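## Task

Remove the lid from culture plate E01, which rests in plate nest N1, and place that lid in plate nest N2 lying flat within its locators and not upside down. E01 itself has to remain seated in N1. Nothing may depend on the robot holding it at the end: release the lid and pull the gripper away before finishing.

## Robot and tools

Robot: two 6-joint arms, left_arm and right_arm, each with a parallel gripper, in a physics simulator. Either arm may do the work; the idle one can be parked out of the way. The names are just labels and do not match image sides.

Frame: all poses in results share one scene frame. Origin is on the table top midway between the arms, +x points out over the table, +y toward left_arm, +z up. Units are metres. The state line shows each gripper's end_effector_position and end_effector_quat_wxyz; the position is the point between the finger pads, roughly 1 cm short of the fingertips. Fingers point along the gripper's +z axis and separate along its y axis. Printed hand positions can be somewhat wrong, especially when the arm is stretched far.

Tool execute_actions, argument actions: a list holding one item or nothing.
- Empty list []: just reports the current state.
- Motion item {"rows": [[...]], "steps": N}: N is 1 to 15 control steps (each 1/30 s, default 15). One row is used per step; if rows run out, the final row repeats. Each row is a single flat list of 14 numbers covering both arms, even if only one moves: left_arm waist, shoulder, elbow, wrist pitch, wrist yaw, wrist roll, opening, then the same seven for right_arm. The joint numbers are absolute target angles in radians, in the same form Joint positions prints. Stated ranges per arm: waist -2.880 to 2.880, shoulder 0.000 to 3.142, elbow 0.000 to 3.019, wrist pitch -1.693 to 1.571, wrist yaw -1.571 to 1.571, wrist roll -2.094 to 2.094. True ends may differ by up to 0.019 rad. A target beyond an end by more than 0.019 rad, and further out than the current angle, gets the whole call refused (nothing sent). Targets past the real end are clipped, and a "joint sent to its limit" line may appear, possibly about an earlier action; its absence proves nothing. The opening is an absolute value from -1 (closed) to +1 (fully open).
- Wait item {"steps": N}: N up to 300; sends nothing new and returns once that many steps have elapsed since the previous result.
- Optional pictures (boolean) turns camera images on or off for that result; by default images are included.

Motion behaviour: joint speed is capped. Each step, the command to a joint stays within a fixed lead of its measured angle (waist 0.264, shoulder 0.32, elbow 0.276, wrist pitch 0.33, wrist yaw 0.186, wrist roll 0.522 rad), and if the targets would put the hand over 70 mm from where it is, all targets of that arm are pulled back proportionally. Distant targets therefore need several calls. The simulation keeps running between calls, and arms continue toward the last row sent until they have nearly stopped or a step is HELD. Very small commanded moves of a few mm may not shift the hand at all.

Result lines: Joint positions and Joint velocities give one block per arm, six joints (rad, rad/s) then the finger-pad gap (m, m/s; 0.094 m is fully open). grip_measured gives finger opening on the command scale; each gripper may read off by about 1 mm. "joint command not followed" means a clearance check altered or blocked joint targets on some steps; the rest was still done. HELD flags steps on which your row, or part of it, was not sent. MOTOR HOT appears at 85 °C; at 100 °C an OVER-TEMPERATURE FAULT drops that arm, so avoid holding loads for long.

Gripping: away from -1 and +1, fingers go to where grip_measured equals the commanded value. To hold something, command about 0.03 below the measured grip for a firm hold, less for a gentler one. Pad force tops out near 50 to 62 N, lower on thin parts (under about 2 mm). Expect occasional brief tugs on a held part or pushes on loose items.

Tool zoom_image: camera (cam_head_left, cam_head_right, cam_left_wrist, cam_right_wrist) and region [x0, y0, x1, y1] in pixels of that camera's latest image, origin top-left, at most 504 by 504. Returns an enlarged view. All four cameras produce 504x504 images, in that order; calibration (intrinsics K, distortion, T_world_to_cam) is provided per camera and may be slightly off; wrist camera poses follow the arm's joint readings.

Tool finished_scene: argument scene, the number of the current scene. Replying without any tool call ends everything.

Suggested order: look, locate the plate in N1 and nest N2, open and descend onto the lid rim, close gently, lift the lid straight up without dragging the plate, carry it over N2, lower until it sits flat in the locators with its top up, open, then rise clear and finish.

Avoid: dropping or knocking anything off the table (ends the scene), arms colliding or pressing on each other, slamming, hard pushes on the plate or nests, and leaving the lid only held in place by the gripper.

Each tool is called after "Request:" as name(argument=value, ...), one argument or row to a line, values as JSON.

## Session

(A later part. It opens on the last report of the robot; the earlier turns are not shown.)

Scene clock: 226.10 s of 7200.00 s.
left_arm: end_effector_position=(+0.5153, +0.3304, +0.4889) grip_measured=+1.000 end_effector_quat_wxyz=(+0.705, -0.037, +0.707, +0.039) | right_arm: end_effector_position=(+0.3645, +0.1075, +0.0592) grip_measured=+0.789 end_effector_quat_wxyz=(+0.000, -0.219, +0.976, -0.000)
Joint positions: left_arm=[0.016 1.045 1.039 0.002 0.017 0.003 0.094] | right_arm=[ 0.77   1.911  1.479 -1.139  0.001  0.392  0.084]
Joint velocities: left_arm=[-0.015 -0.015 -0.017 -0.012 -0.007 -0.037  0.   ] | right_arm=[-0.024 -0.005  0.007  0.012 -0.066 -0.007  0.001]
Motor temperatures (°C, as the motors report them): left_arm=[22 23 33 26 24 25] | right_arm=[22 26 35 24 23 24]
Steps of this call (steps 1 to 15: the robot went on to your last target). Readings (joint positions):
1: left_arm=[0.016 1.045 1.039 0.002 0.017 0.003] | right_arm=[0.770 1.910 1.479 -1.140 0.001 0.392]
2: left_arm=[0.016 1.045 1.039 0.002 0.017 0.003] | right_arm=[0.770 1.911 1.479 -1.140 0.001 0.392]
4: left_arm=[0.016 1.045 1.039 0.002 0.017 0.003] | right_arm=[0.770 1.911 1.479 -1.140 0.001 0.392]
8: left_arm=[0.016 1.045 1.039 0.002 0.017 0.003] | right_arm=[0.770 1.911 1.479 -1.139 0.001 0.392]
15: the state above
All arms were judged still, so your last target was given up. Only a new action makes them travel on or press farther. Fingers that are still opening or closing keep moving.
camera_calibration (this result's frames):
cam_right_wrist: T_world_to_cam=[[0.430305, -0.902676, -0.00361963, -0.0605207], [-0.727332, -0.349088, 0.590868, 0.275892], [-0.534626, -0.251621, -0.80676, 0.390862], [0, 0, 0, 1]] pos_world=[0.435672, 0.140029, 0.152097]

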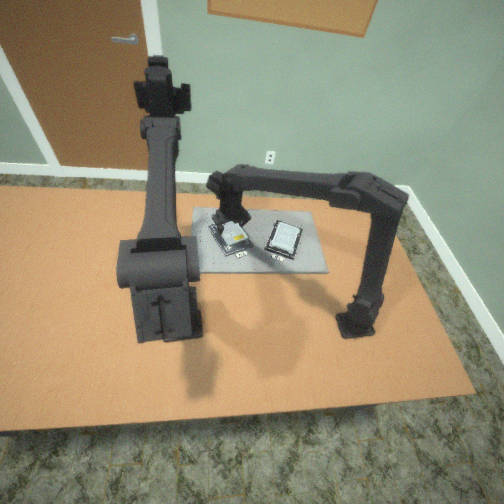

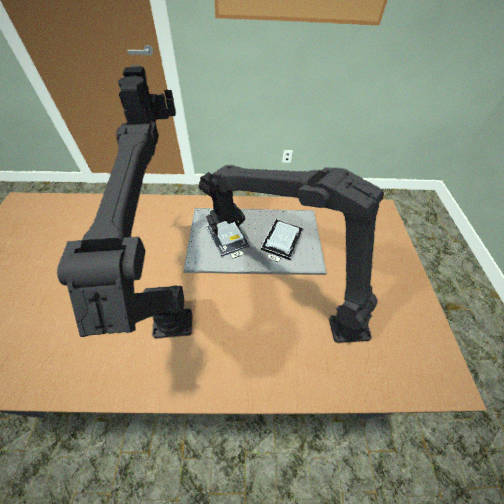

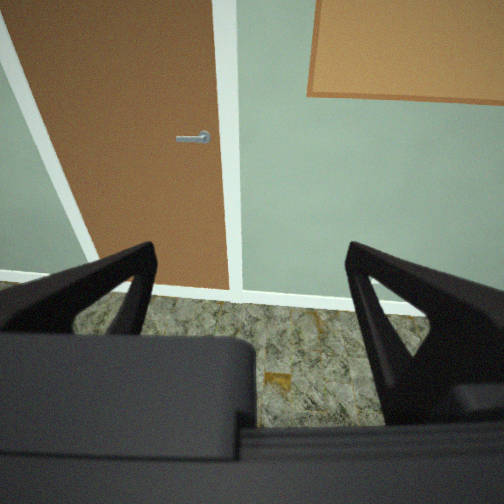

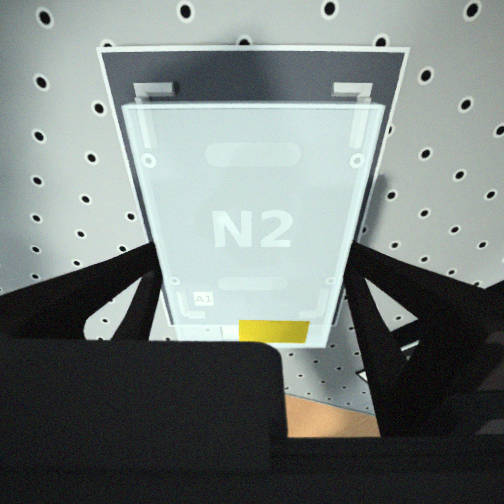

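Request:
execute_actions(
  actions=[
    {"rows": [[0.016,1.045,1.039,0.002,0.017,0.003,1, 0.768,1.925,1.49,-1.122,0,0.384,0.775],[0.016,1.045,1.039,0.002,0.017,0.003,1, 0.768,1.928,1.484,-1.118,0,0.384,0.775],[0.016,1.045,1.039,0.002,0.017,0.003,1, 0.768,1.93,1.48,-1.114,0,0.384,0.775],[0.016,1.045,1.039,0.002,0.017,0.003,1, 0.768,1.932,1.477,-1.11,0,0.384,0.775],[0.016,1.045,1.039,0.002,0.017,0.003,1, 0.768,1.934,1.474,-1.106,0,0.384,0.775],[0.016,1.045,1.039,0.002,0.017,0.003,1, 0.768,1.936,1.471,-1.102,0,0.384,0.775],[0.016,1.045,1.039,0.002,0.017,0.003,1, 0.768,1.938,1.468,-1.098,0,0.384,0.775],[0.016,1.045,1.039,0.002,0.017,0.003,1, 0.768,1.938,1.466,-1.094,0,0.384,0.775]], "steps": 15},
  ],
  pictures=false,
)

Request:
execute_actions(
  actions=[
    {"steps": 12},
  ],
)

Scene clock: 243.83 s of 7200.00 s.
left_arm: end_effector_position=(+0.5153, +0.3304, +0.4889) grip_measured=+1.000 end_effector_quat_wxyz=(+0.705, -0.037, +0.707, +0.039) | right_arm: end_effector_position=(+0.3655, +0.1085, +0.0518) grip_measured=+0.789 end_effector_quat_wxyz=(+0.005, -0.219, +0.976, +0.003)
Joint positions: left_arm=[0.016 1.045 1.039 0.002 0.017 0.003 0.094] | right_arm=[ 0.77   1.916  1.465 -1.109  0.001  0.392  0.084]
Joint velocities: left_arm=[-0.015 -0.024  0.002  0.022 -0.066  0.007  0.   ] | right_arm=[-0.015  0.005  0.007  0.002 -0.007  0.007  0.   ]
Motor temperatures (°C, as the motors report them): left_arm=[22 23 33 26 24 25] | right_arm=[22 27 36 24 23 24]
Steps of this call (steps 1 to 90: nothing new was sent; then 14.23 s passed at rest; steps 91 to 105: all 15 steps of this action). Readings (joint positions):
91: left_arm=[0.016 1.045 1.039 0.002 0.017 0.003] | right_arm=[0.770 1.911 1.479 -1.139 0.001 0.392]
92: left_arm=[0.016 1.045 1.039 0.002 0.017 0.003] | right_arm=[0.770 1.911 1.479 -1.138 0.001 0.392]
94: left_arm=[0.016 1.045 1.039 0.002 0.017 0.003] | right_arm=[0.770 1.911 1.479 -1.132 0.001 0.392]
98: left_arm=[0.016 1.045 1.039 0.002 0.017 0.003] | right_arm=[0.770 1.911 1.473 -1.115 0.001 0.392]
105: the state above

Scene clock: 244.23 s of 7200.00 s.
left_arm: end_effector_position=(+0.5153, +0.3304, +0.4889) grip_measured=+1.000 end_effector_quat_wxyz=(+0.705, -0.037, +0.707, +0.039) | right_arm: end_effector_position=(+0.3655, +0.1086, +0.0516) grip_measured=+0.789 end_effector_quat_wxyz=(+0.005, -0.219, +0.976, +0.003)
Joint positions: left_arm=[0.016 1.045 1.039 0.002 0.017 0.003 0.094] | right_arm=[ 0.77   1.916  1.465 -1.109  0.001  0.392  0.084]
Joint velocities: left_arm=[ 0.015 -0.005 -0.012  0.012 -0.037 -0.007  0.   ] | right_arm=[ 0.015 -0.005  0.007  0.012  0.007 -0.066 -0.   ]
Motor temperatures (°C, as the motors report them): left_arm=[22 23 33 26 24 25] | right_arm=[22 27 36 24 23 24]
Steps of this call (steps 1 to 12: the robot went on to your last target). Readings (joint positions):
1: left_arm=[0.016 1.045 1.039 0.002 0.017 0.003] | right_arm=[0.770 1.916 1.465 -1.109 0.001 0.392]
2: left_arm=[0.016 1.045 1.039 0.002 0.017 0.003] | right_arm=[0.770 1.916 1.465 -1.109 0.001 0.392]
4: left_arm=[0.016 1.045 1.039 0.002 0.017 0.003] | right_arm=[0.770 1.916 1.465 -1.109 0.001 0.392]
8: left_arm=[0.016 1.045 1.039 0.002 0.017 0.003] | right_arm=[0.770 1.916 1.465 -1.109 0.001 0.392]
12: the state above
camera_calibration (this result's frames):
cam_right_wrist: T_world_to_cam=[[0.430694, -0.902463, -0.00794899, -0.0599277], [-0.731713, -0.354334, 0.582274, 0.284105], [-0.528298, -0.244966, -0.812954, 0.382827], [0, 0, 0, 1]] pos_world=[0.43594, 0.140365, 0.145318]

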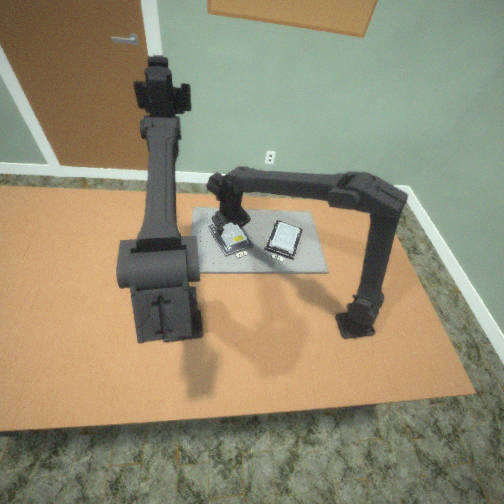

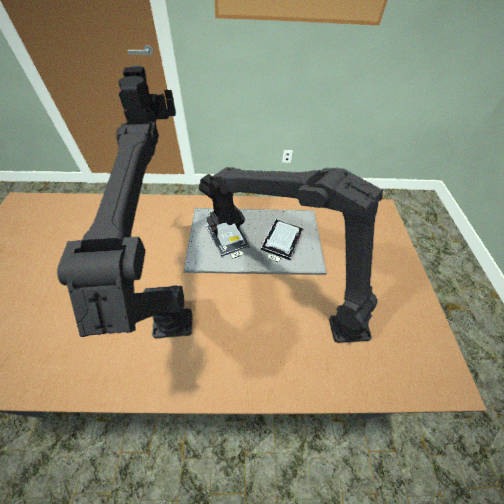

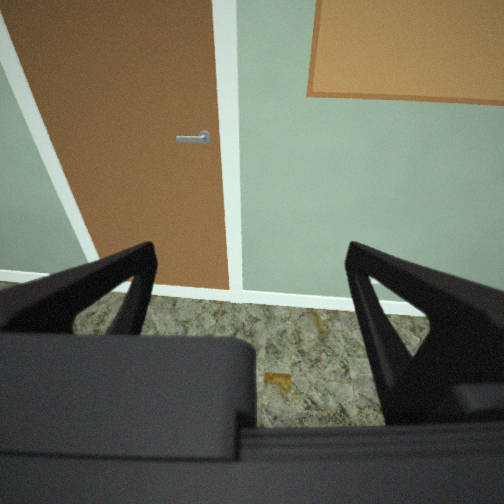

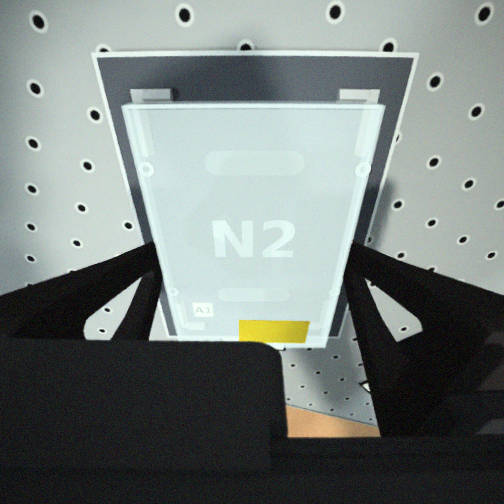

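Request:
execute_actions(
  actions=[
    {"rows": [[0.016,1.045,1.039,0.002,0.017,0.003,1, 0.768,1.938,1.461,-1.094,0,0.384,0.775],[0.016,1.045,1.039,0.002,0.017,0.003,1, 0.768,1.938,1.457,-1.094,0,0.384,0.775]], "steps": 15},
  ],
)

Scene clock: 249.77 s of 7200.00 s.
left_arm: end_effector_position=(+0.5153, +0.3304, +0.4889) grip_measured=+1.000 end_effector_quat_wxyz=(+0.705, -0.037, +0.707, +0.039) | right_arm: end_effector_position=(+0.3631, +0.1059, +0.0484) grip_measured=+0.789 end_effector_quat_wxyz=(+0.001, -0.219, +0.976, +0.000)
Joint positions: left_arm=[0.016 1.045 1.039 0.002 0.017 0.003 0.094] | right_arm=[ 0.77   1.916  1.456 -1.108  0.001  0.392  0.084]
Joint velocities: left_arm=[-0.005  0.005 -0.007 -0.007 -0.007 -0.037  0.   ] | right_arm=[-0.005  0.005 -0.007  0.007  0.095 -0.007 -0.001]
Motor temperatures (°C, as the motors report them): left_arm=[22 23 33 26 24 25] | right_arm=[22 27 35 24 23 24]
Steps of this call (steps 1 to 15: the robot went on to your last target; steps 16 to 90: nothing new was sent; then 2.03 s passed at rest; steps 91 to 105: all 15 steps of this action). Readings (joint positions):
91: left_arm=[0.016 1.045 1.039 0.002 0.017 0.003] | right_arm=[0.770 1.916 1.465 -1.109 0.001 0.392]
92: left_arm=[0.016 1.045 1.039 0.002 0.017 0.003] | right_arm=[0.770 1.916 1.464 -1.108 0.001 0.392]
94: left_arm=[0.016 1.045 1.039 0.002 0.017 0.003] | right_arm=[0.770 1.916 1.461 -1.108 0.001 0.392]
98: left_arm=[0.016 1.045 1.039 0.002 0.017 0.003] | right_arm=[0.770 1.916 1.456 -1.108 0.001 0.392]
105: the state above
camera_calibration (this result's frames):
cam_right_wrist: T_world_to_cam=[[0.430658, -0.902502, -0.0047742, -0.0614516], [-0.728409, -0.350697, 0.588584, 0.281334], [-0.532873, -0.250001, -0.808422, 0.380306], [0, 0, 0, 1]] pos_world=[0.434046, 0.13828, 0.141566]

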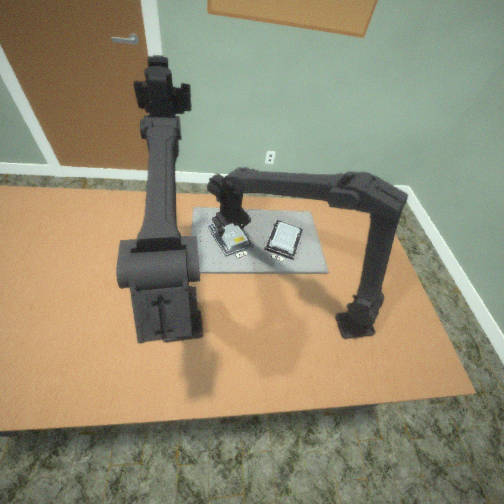

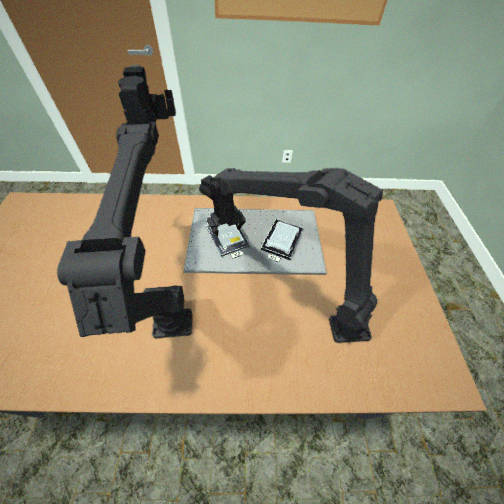

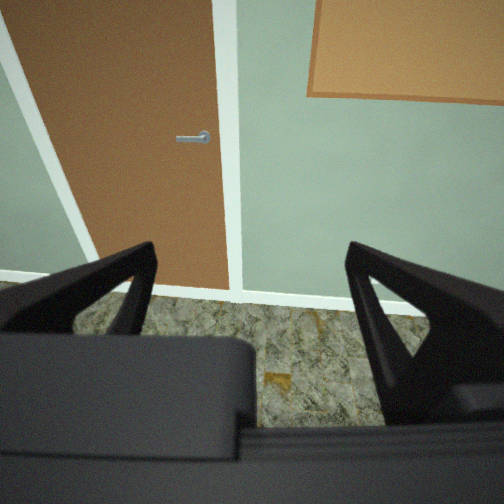

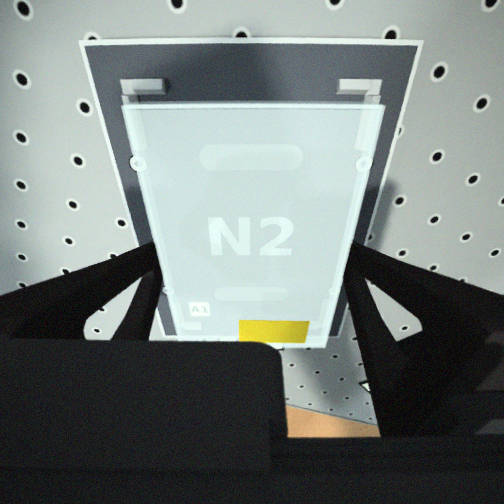

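Request:
execute_actions(
  actions=[
    {"rows": [[0.016,1.045,1.039,0.002,0.017,0.003,1, 0.768,1.942,1.457,-1.091,0,0.384,0.775],[0.016,1.045,1.039,0.002,0.017,0.003,1, 0.768,1.945,1.457,-1.089,0,0.384,0.775],[0.016,1.045,1.039,0.002,0.017,0.003,1, 0.768,1.948,1.457,-1.087,0,0.384,0.775]], "steps": 15},
  ],
)

Scene clock: 254.70 s of 7200.00 s.
left_arm: end_effector_position=(+0.5153, +0.3304, +0.4889) grip_measured=+1.000 end_effector_quat_wxyz=(+0.705, -0.037, +0.707, +0.039) | right_arm: end_effector_position=(+0.3636, +0.1065, +0.0429) grip_measured=+0.789 end_effector_quat_wxyz=(-0.000, -0.219, +0.976, -0.001)
Joint positions: left_arm=[0.016 1.045 1.039 0.002 0.017 0.003 0.094] | right_arm=[ 0.77   1.926  1.456 -1.102  0.001  0.392  0.084]
Joint velocities: left_arm=[ 0.005  0.005 -0.007  0.007  0.007  0.007  0.   ] | right_arm=[-0.005  0.005 -0.007 -0.027  0.022 -0.037  0.   ]
Motor temperatures (°C, as the motors report them): left_arm=[22 23 34 26 24 25] | right_arm=[22 27 34 24 23 24]
Steps of this call (steps 1 to 15: the robot went on to your last target; steps 16 to 90: nothing new was sent; then 1.43 s passed at rest; steps 91 to 105: all 15 steps of this action). Readings (joint positions):
91: left_arm=[0.016 1.045 1.039 0.002 0.017 0.003] | right_arm=[0.770 1.917 1.456 -1.108 0.001 0.392]
92: left_arm=[0.016 1.045 1.039 0.002 0.017 0.003] | right_arm=[0.770 1.917 1.456 -1.107 0.001 0.392]
94: left_arm=[0.016 1.045 1.039 0.002 0.017 0.003] | right_arm=[0.770 1.918 1.456 -1.104 0.001 0.392]
98: left_arm=[0.016 1.045 1.039 0.002 0.017 0.003] | right_arm=[0.770 1.923 1.456 -1.102 0.001 0.392]
105: the state above
camera_calibration (this result's frames):
cam_right_wrist: T_world_to_cam=[[0.430648, -0.902514, -0.00333099, -0.0612624], [-0.726895, -0.349032, 0.591439, 0.284269], [-0.534944, -0.252281, -0.806343, 0.377147], [0, 0, 0, 1]] pos_world=[0.434769, 0.139075, 0.135778]

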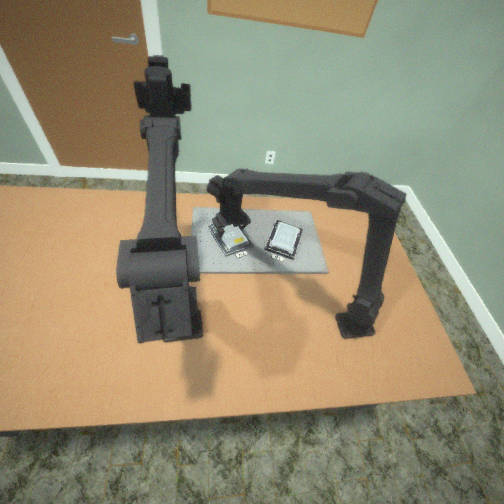

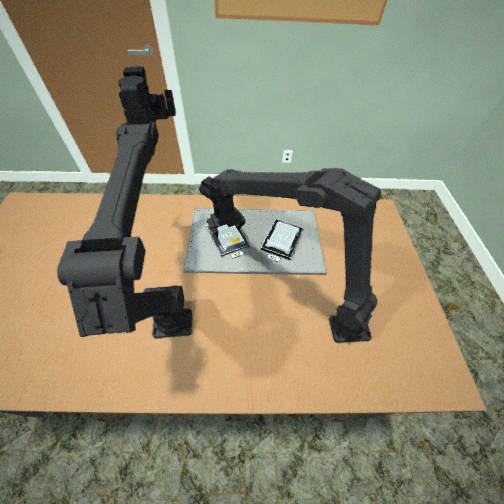

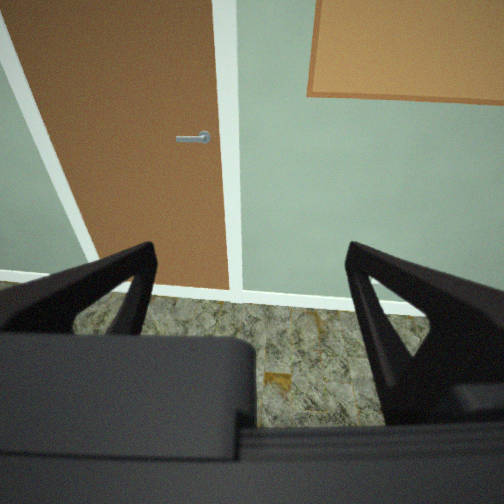

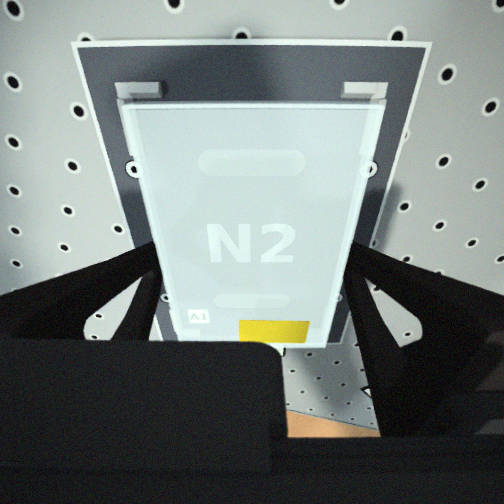

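Request:
zoom_image(
  camera="cam_right_wrist",
  region=[60, 60, 440, 200],
)

Region (60, 60, 440, 200) of cam_right_wrist's 504x504 image, scaled by 1.326, with more detail than that image has; it fills the top 186 rows of this view, and the rest is white.

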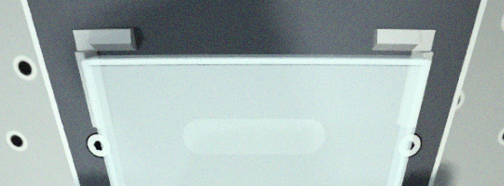

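Request:
execute_actions(
  actions=[
    {"rows": [[0.016,1.045,1.039,0.002,0.017,0.003,1, 0.776,1.945,1.457,-1.087,0,0.384,0.775]], "steps": 12},
  ],
  pictures=false,
)

Scene clock: 260.73 s of 7200.00 s.
left_arm: end_effector_position=(+0.5153, +0.3304, +0.4889) grip_measured=+1.000 end_effector_quat_wxyz=(+0.705, -0.037, +0.707, +0.039) | right_arm: end_effector_position=(+0.3636, +0.1065, +0.0429) grip_measured=+0.789 end_effector_quat_wxyz=(-0.000, -0.219, +0.976, -0.001)
Joint positions: left_arm=[0.016 1.045 1.039 0.002 0.017 0.003 0.094] | right_arm=[ 0.77   1.926  1.456 -1.102  0.001  0.392  0.084]
Joint velocities: left_arm=[-0.015 -0.005 -0.017  0.007 -0.081 -0.051  0.   ] | right_arm=[-0.005  0.005 -0.002  0.002 -0.066  0.051  0.001]
Motor temperatures (°C, as the motors report them): left_arm=[22 23 34 26 24 25] | right_arm=[22 27 34 24 23 24]
Steps of this call (steps 1 to 15: the robot went on to your last target; steps 16 to 90: nothing new was sent; then 2.63 s passed at rest; steps 91 to 102: all 12 steps of this action). Readings (joint positions):
91: left_arm=[0.016 1.045 1.039 0.002 0.017 0.003] | right_arm=[0.770 1.926 1.456 -1.102 0.001 0.392]
92: left_arm=[0.016 1.045 1.039 0.002 0.017 0.003] | right_arm=[0.770 1.926 1.456 -1.102 0.001 0.392]
94: left_arm=[0.016 1.045 1.039 0.002 0.017 0.003] | right_arm=[0.770 1.926 1.456 -1.102 0.001 0.392]
98: left_arm=[0.016 1.045 1.039 0.002 0.017 0.003] | right_arm=[0.770 1.926 1.456 -1.102 0.001 0.392]
102: the state above

Request:
execute_actions(
  actions=[
    {"rows": [[0.016,1.045,1.039,0.002,0.017,0.003,1, 0.779,1.945,1.457,-1.087,0,0.384,0.775]], "steps": 12},
  ],
  pictures=false,
)

Scene clock: 263.87 s of 7200.00 s.
left_arm: end_effector_position=(+0.5153, +0.3304, +0.4889) grip_measured=+1.000 end_effector_quat_wxyz=(+0.705, -0.037, +0.707, +0.039) | right_arm: end_effector_position=(+0.3628, +0.1072, +0.0429) grip_measured=+0.789 end_effector_quat_wxyz=(-0.000, -0.220, +0.976, -0.001)
Joint positions: left_arm=[0.016 1.045 1.039 0.002 0.017 0.003 0.094] | right_arm=[ 0.772  1.926  1.456 -1.102  0.001  0.392  0.084]
Joint velocities: left_arm=[-0.015 -0.005  0.012 -0.022  0.022 -0.022  0.   ] | right_arm=[-0.005 -0.024 -0.027 -0.002  0.007  0.007 -0.001]
Motor temperatures (°C, as the motors report them): left_arm=[22 23 34 26 24 25] | right_arm=[22 27 34 24 23 24]
Steps of this call (steps 1 to 15: the robot went on to your last target; steps 16 to 82: nothing new was sent; steps 83 to 94: all 12 steps of this action). Readings (joint positions):
83: left_arm=[0.016 1.045 1.039 0.002 0.017 0.003] | right_arm=[0.770 1.926 1.456 -1.102 0.001 0.392]
84: left_arm=[0.016 1.045 1.039 0.002 0.017 0.003] | right_arm=[0.770 1.926 1.456 -1.102 0.001 0.392]
86: left_arm=[0.016 1.045 1.039 0.002 0.017 0.003] | right_arm=[0.771 1.926 1.456 -1.102 0.001 0.392]
90: left_arm=[0.016 1.045 1.039 0.002 0.017 0.003] | right_arm=[0.772 1.926 1.456 -1.102 0.001 0.392]
94: the state above

Moved 1 mm; fine. Descend 4 mm.

Request:
execute_actions(
  actions=[
    {"rows": [[0.016,1.045,1.039,0.002,0.017,0.003,1, 0.774,1.951,1.457,-1.086,0,0.384,0.775],[0.016,1.045,1.039,0.002,0.017,0.003,1, 0.774,1.954,1.457,-1.085,0,0.384,0.775],[0.016,1.045,1.039,0.002,0.017,0.003,1, 0.774,1.956,1.457,-1.084,0,0.384,0.775]], "steps": 15},
  ],
)

Request:
zoom_image(
  camera="cam_right_wrist",
  region=[60, 60, 440, 200],
)

Scene clock: 268.77 s of 7200.00 s.
left_arm: end_effector_position=(+0.5153, +0.3304, +0.4889) grip_measured=+1.000 end_effector_quat_wxyz=(+0.705, -0.037, +0.707, +0.039) | right_arm: end_effector_position=(+0.3628, +0.1072, +0.0392) grip_measured=+0.789 end_effector_quat_wxyz=(-0.002, -0.220, +0.976, -0.002)
Joint positions: left_arm=[0.016 1.045 1.039 0.002 0.017 0.003 0.094] | right_arm=[ 0.772  1.933  1.456 -1.099  0.001  0.392  0.084]
Joint velocities: left_arm=[-0.005 -0.015 -0.002  0.027  0.007  0.022  0.   ] | right_arm=[-0.005 -0.005  0.012  0.007 -0.051 -0.051 -0.001]
Motor temperatures (°C, as the motors report them): left_arm=[22 23 34 26 24 25] | right_arm=[22 27 34 24 23 24]
Steps of this call (steps 1 to 15: the robot went on to your last target; steps 16 to 90: nothing new was sent; then 1.40 s passed at rest; steps 91 to 105: all 15 steps of this action). Readings (joint positions):
91: left_arm=[0.016 1.045 1.039 0.002 0.017 0.003] | right_arm=[0.772 1.926 1.456 -1.102 0.001 0.392]
92: left_arm=[0.016 1.045 1.039 0.002 0.017 0.003] | right_arm=[0.772 1.926 1.456 -1.102 0.001 0.392]
94: left_arm=[0.016 1.045 1.039 0.002 0.017 0.003] | right_arm=[0.772 1.928 1.456 -1.100 0.001 0.392]
98: left_arm=[0.016 1.045 1.039 0.002 0.017 0.003] | right_arm=[0.772 1.931 1.456 -1.099 0.001 0.392]
105: the state above
camera_calibration (this result's frames):
cam_right_wrist: T_world_to_cam=[[0.432361, -0.901699, -0.00174341, -0.0610455], [-0.724558, -0.348573, 0.594569, 0.285135], [-0.53673, -0.255805, -0.804043, 0.374897], [0, 0, 0, 1]] pos_world=[0.434209, 0.140246, 0.131794]

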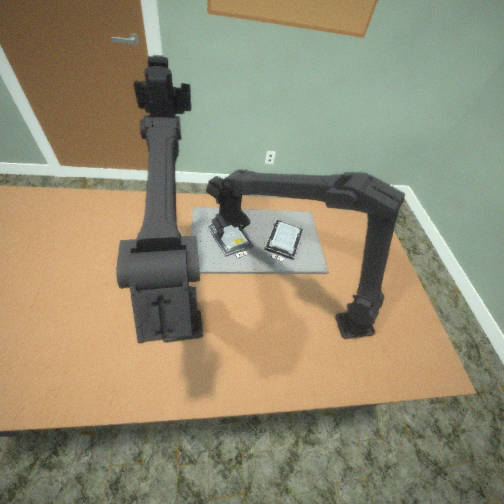

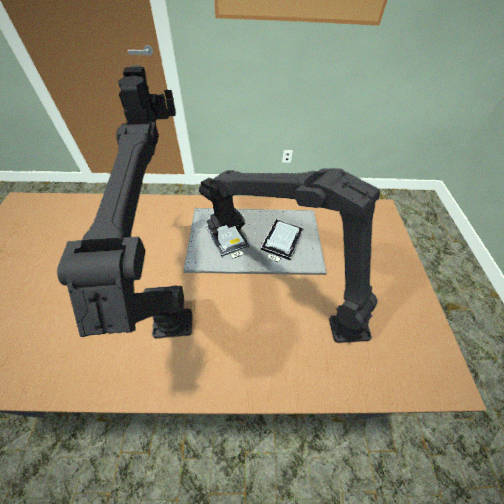

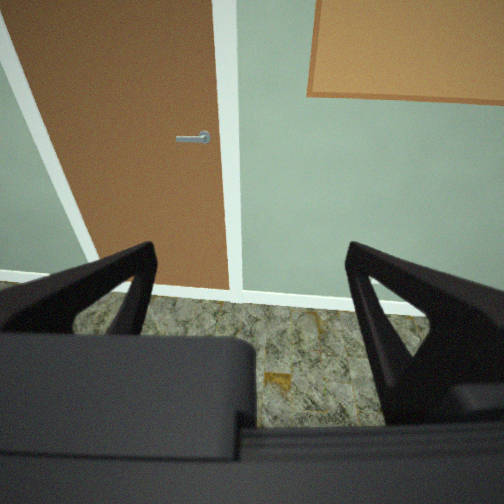

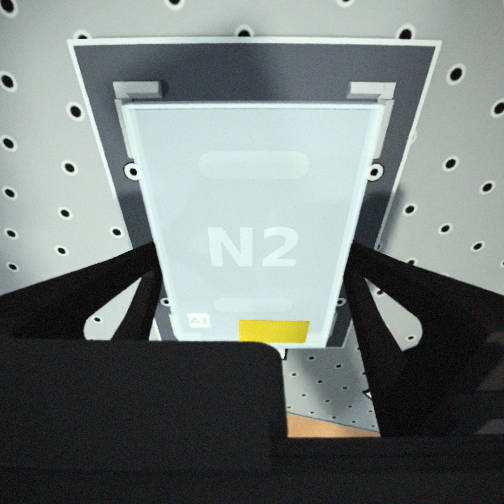

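Region (60, 60, 440, 200) of cam_right_wrist's 504x504 image, scaled by 1.326, with more detail than that image has; it fills the top 186 rows of this view, and the rest is white.

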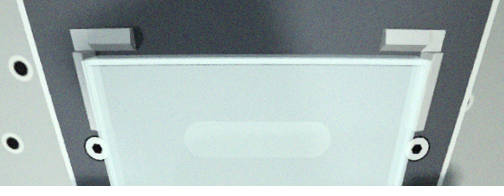

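Request:
execute_actions(
  actions=[
    {"rows": [[0.016,1.045,1.039,0.002,0.017,0.003,1, 0.774,1.959,1.457,-1.083,0,0.384,0.775],[0.016,1.045,1.039,0.002,0.017,0.003,1, 0.774,1.961,1.457,-1.082,0,0.384,0.775]], "steps": 15},
  ],
)

Scene clock: 272.23 s of 7200.00 s.
left_arm: end_effector_position=(+0.5153, +0.3304, +0.4889) grip_measured=+1.000 end_effector_quat_wxyz=(+0.705, -0.037, +0.707, +0.039) | right_arm: end_effector_position=(+0.3629, +0.1073, +0.0370) grip_measured=+0.789 end_effector_quat_wxyz=(-0.003, -0.220, +0.976, -0.002)
Joint positions: left_arm=[0.016 1.045 1.039 0.002 0.017 0.003 0.094] | right_arm=[ 0.772  1.938  1.456 -1.097  0.001  0.392  0.084]
Joint velocities: left_arm=[-0.024  0.005  0.002  0.007 -0.037 -0.007  0.   ] | right_arm=[ 0.015 -0.005  0.002 -0.002  0.007 -0.037 -0.   ]
Motor temperatures (°C, as the motors report them): left_arm=[22 23 34 26 24 25] | right_arm=[22 27 33 24 23 24]
Steps of this call (steps 1 to 15: the robot went on to your last target; steps 16 to 89: nothing new was sent; steps 90 to 104: all 15 steps of this action). Readings (joint positions):
90: left_arm=[0.016 1.045 1.039 0.002 0.017 0.003] | right_arm=[0.772 1.933 1.456 -1.099 0.001 0.392]
91: left_arm=[0.016 1.045 1.039 0.002 0.017 0.003] | right_arm=[0.772 1.933 1.456 -1.099 0.001 0.392]
93: left_arm=[0.016 1.045 1.039 0.002 0.017 0.003] | right_arm=[0.772 1.934 1.456 -1.097 0.001 0.392]
97: left_arm=[0.016 1.045 1.039 0.002 0.017 0.003] | right_arm=[0.772 1.936 1.456 -1.097 0.001 0.392]
104: the state above
camera_calibration (this result's frames):
cam_right_wrist: T_world_to_cam=[[0.43236, -0.901701, -0.00102177, -0.0610091], [-0.723796, -0.347731, 0.595988, 0.286185], [-0.537758, -0.256942, -0.802993, 0.373638], [0, 0, 0, 1]] pos_world=[0.434444, 0.140507, 0.129404]

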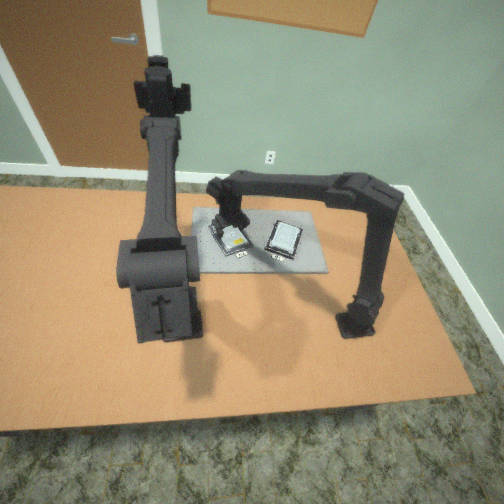

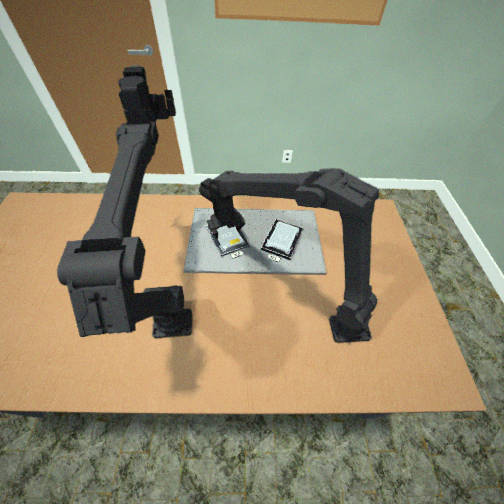

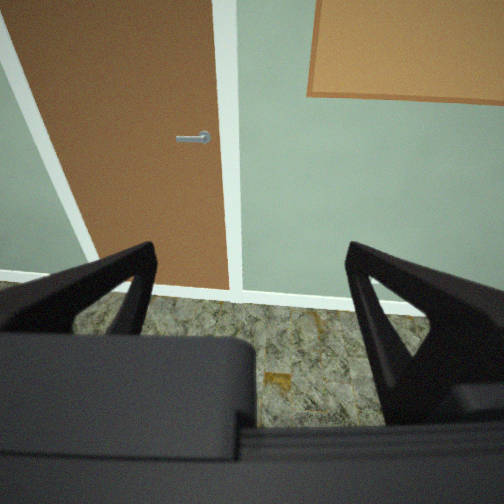

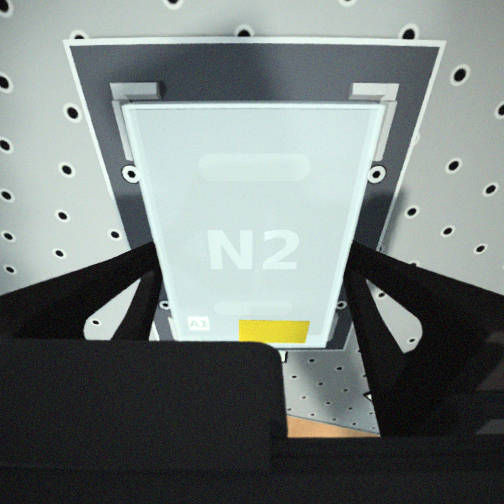

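Request:
execute_actions(
  actions=[
    {"rows": [[0.016,1.045,1.039,0.002,0.017,0.003,1, 0.774,1.965,1.457,-1.081,0,0.384,0.775]], "steps": 15},
  ],
  pictures=false,
)

Scene clock: 275.63 s of 7200.00 s.
left_arm: end_effector_position=(+0.5153, +0.3304, +0.4889) grip_measured=+1.000 end_effector_quat_wxyz=(+0.705, -0.037, +0.707, +0.039) | right_arm: end_effector_position=(+0.3630, +0.1075, +0.0364) grip_measured=+0.789 end_effector_quat_wxyz=(-0.003, -0.220, +0.976, -0.002)
Joint positions: left_arm=[0.016 1.045 1.039 0.002 0.017 0.003 0.094] | right_arm=[ 0.772  1.939  1.456 -1.096  0.001  0.392  0.084]
Joint velocities: left_arm=[ 0.005 -0.005  0.012  0.002  0.066 -0.022  0.   ] | right_arm=[ 0.015 -0.015  0.017 -0.007 -0.066  0.007  0.001]
Motor temperatures (°C, as the motors report them): left_arm=[22 23 34 26 24 25] | right_arm=[22 27 33 24 23 24]
Steps of this call (steps 1 to 15: the robot went on to your last target; steps 16 to 87: nothing new was sent; steps 88 to 102: all 15 steps of this action). Readings (joint positions):
88: left_arm=[0.016 1.045 1.039 0.002 0.017 0.003] | right_arm=[0.772 1.938 1.456 -1.097 0.001 0.392]
89: left_arm=[0.016 1.045 1.039 0.002 0.017 0.003] | right_arm=[0.772 1.938 1.456 -1.097 0.001 0.392]
91: left_arm=[0.016 1.045 1.039 0.002 0.017 0.003] | right_arm=[0.772 1.938 1.456 -1.097 0.001 0.392]
95: left_arm=[0.016 1.045 1.039 0.002 0.017 0.003] | right_arm=[0.772 1.939 1.456 -1.096 0.001 0.392]
102: the state above

Contact. Release and lift.

Request:
execute_actions(
  actions=[
    {"rows": [[0.016,1.045,1.039,0.002,0.017,0.003,1, 0.774,1.945,1.457,-1.09,0,0.384,0.82],[0.016,1.045,1.039,0.002,0.017,0.003,1, 0.774,1.945,1.457,-1.09,0,0.384,0.9],[0.016,1.045,1.039,0.002,0.017,0.003,1, 0.774,1.945,1.457,-1.09,0,0.384,1],[0.016,1.045,1.039,0.002,0.017,0.003,1, 0.774,1.945,1.457,-1.09,0,0.384,1],[0.016,1.045,1.039,0.002,0.017,0.003,1, 0.774,1.945,1.457,-1.09,0,0.384,1],[0.016,1.045,1.039,0.002,0.017,0.003,1, 0.774,1.945,1.457,-1.09,0,0.384,1],[0.016,1.045,1.039,0.002,0.017,0.003,1, 0.774,1.945,1.457,-1.09,0,0.384,1],[0.016,1.045,1.039,0.002,0.017,0.003,1, 0.774,1.925,1.457,-1.09,0,0.384,1],[0.016,1.045,1.039,0.002,0.017,0.003,1, 0.774,1.91,1.457,-1.1,0,0.384,1],[0.016,1.045,1.039,0.002,0.017,0.003,1, 0.774,1.89,1.457,-1.11,0,0.384,1],[0.016,1.045,1.039,0.002,0.017,0.003,1, 0.774,1.87,1.457,-1.13,0,0.384,1],[0.016,1.045,1.039,0.002,0.017,0.003,1, 0.774,1.85,1.457,-1.15,0,0.384,1],[0.016,1.045,1.039,0.002,0.017,0.003,1, 0.774,1.83,1.457,-1.17,0,0.384,1],[0.016,1.045,1.039,0.002,0.017,0.003,1, 0.774,1.81,1.457,-1.19,0,0.384,1],[0.016,1.045,1.039,0.002,0.017,0.003,1, 0.774,1.79,1.457,-1.21,0,0.384,1]], "steps": 15},
  ],
  pictures=false,
)

Request:
execute_actions(
  actions=[
    {"steps": 20},
  ],
)

Scene clock: 286.47 s of 7200.00 s.
left_arm: end_effector_position=(+0.5153, +0.3304, +0.4889) grip_measured=+1.000 end_effector_quat_wxyz=(+0.705, -0.037, +0.707, +0.039) | right_arm: end_effector_position=(+0.3529, +0.0963, +0.0652) grip_measured=+1.000 end_effector_quat_wxyz=(-0.008, -0.220, +0.976, -0.006)
Joint positions: left_arm=[0.016 1.045 1.039 0.002 0.017 0.003 0.094] | right_arm=[ 0.772  1.878  1.447 -1.16   0.001  0.392  0.094]
Joint velocities: left_arm=[ 0.005  0.005 -0.002  0.002  0.007  0.007  0.   ] | right_arm=[-0.005 -0.581 -0.042 -0.559  0.022 -0.007  0.   ]
Motor temperatures (°C, as the motors report them): left_arm=[22 23 34 26 24 25] | right_arm=[22 27 33 24 23 24]
Steps of this call (steps 1 to 15: the robot went on to your last target; steps 16 to 90: nothing new was sent; then 7.33 s passed at rest; steps 91 to 105: all 15 steps of this action). Readings (joint positions):
91: left_arm=[0.016 1.045 1.039 0.002 0.017 0.003] | right_arm=[0.772 1.939 1.456 -1.096 0.001 0.392]
92: left_arm=[0.016 1.045 1.039 0.002 0.017 0.003] | right_arm=[0.772 1.939 1.456 -1.096 0.001 0.392]
94: left_arm=[0.016 1.045 1.039 0.002 0.017 0.003] | right_arm=[0.772 1.939 1.456 -1.096 0.001 0.392]
98: left_arm=[0.016 1.045 1.039 0.002 0.017 0.003] | right_arm=[0.772 1.939 1.456 -1.096 0.001 0.392]
105: the state above

Scene clock: 287.13 s of 7200.00 s.
left_arm: end_effector_position=(+0.5153, +0.3304, +0.4889) grip_measured=+1.000 end_effector_quat_wxyz=(+0.705, -0.037, +0.707, +0.039) | right_arm: end_effector_position=(+0.3494, +0.0924, +0.1212) grip_measured=+1.000 end_effector_quat_wxyz=(+0.021, -0.220, +0.975, +0.014)
Joint positions: left_arm=[0.016 1.045 1.039 0.002 0.017 0.003 0.094] | right_arm=[ 0.772  1.77   1.446 -1.197  0.001  0.392  0.094]
Joint velocities: left_arm=[-0.015 -0.005 -0.022 -0.012  0.051  0.022  0.   ] | right_arm=[-0.005 -0.005 -0.007  0.007  0.022 -0.022  0.   ]
Motor temperatures (°C, as the motors report them): left_arm=[22 23 34 26 24 25] | right_arm=[22 27 33 24 23 24]
Steps of this call (steps 1 to 20: the robot went on to your last target). Readings (joint positions):
1: left_arm=[0.016 1.045 1.039 0.002 0.017 0.003] | right_arm=[0.772 1.858 1.446 -1.176 0.001 0.392]
2: left_arm=[0.016 1.045 1.039 0.002 0.017 0.003] | right_arm=[0.772 1.837 1.446 -1.187 0.001 0.392]
4: left_arm=[0.016 1.045 1.039 0.002 0.017 0.003] | right_arm=[0.772 1.799 1.446 -1.194 0.001 0.392]
8: left_arm=[0.016 1.045 1.039 0.002 0.017 0.003] | right_arm=[0.772 1.761 1.446 -1.196 0.001 0.392]
20: the state above
camera_calibration (this result's frames):
cam_right_wrist: T_world_to_cam=[[0.432814, -0.901198, -0.0226576, -0.0661364], [-0.745854, -0.372098, 0.55249, 0.236197], [-0.506334, -0.222226, -0.833212, 0.41966], [0, 0, 0, 1]] pos_world=[0.417281, 0.121546, 0.217671]

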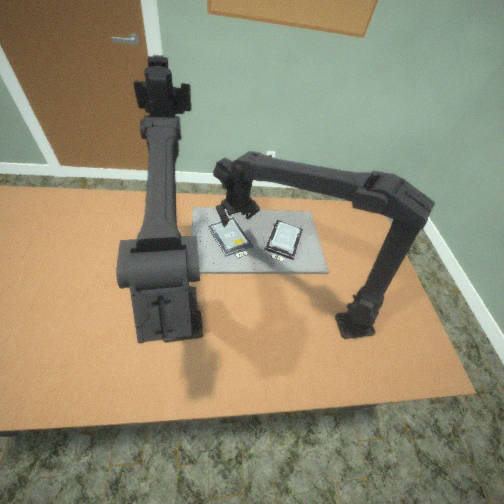

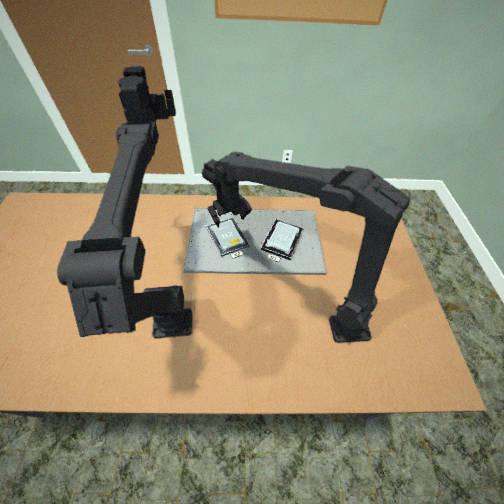

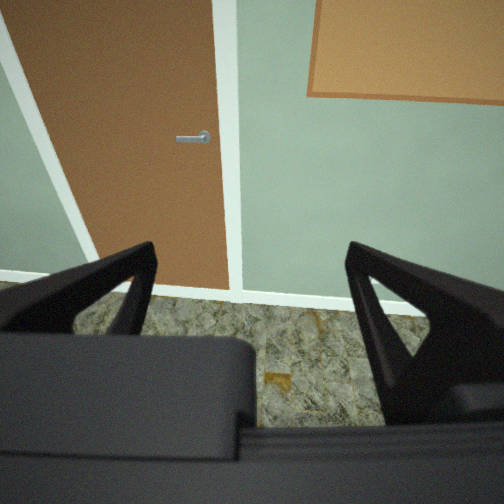

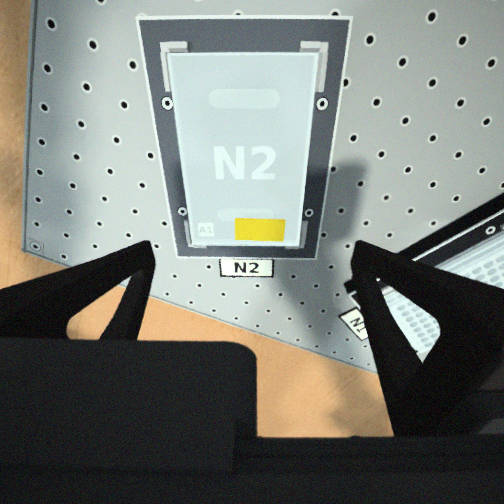

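Request:
finished_scene(
  scene=1,
)

The scene is finished: the task was done.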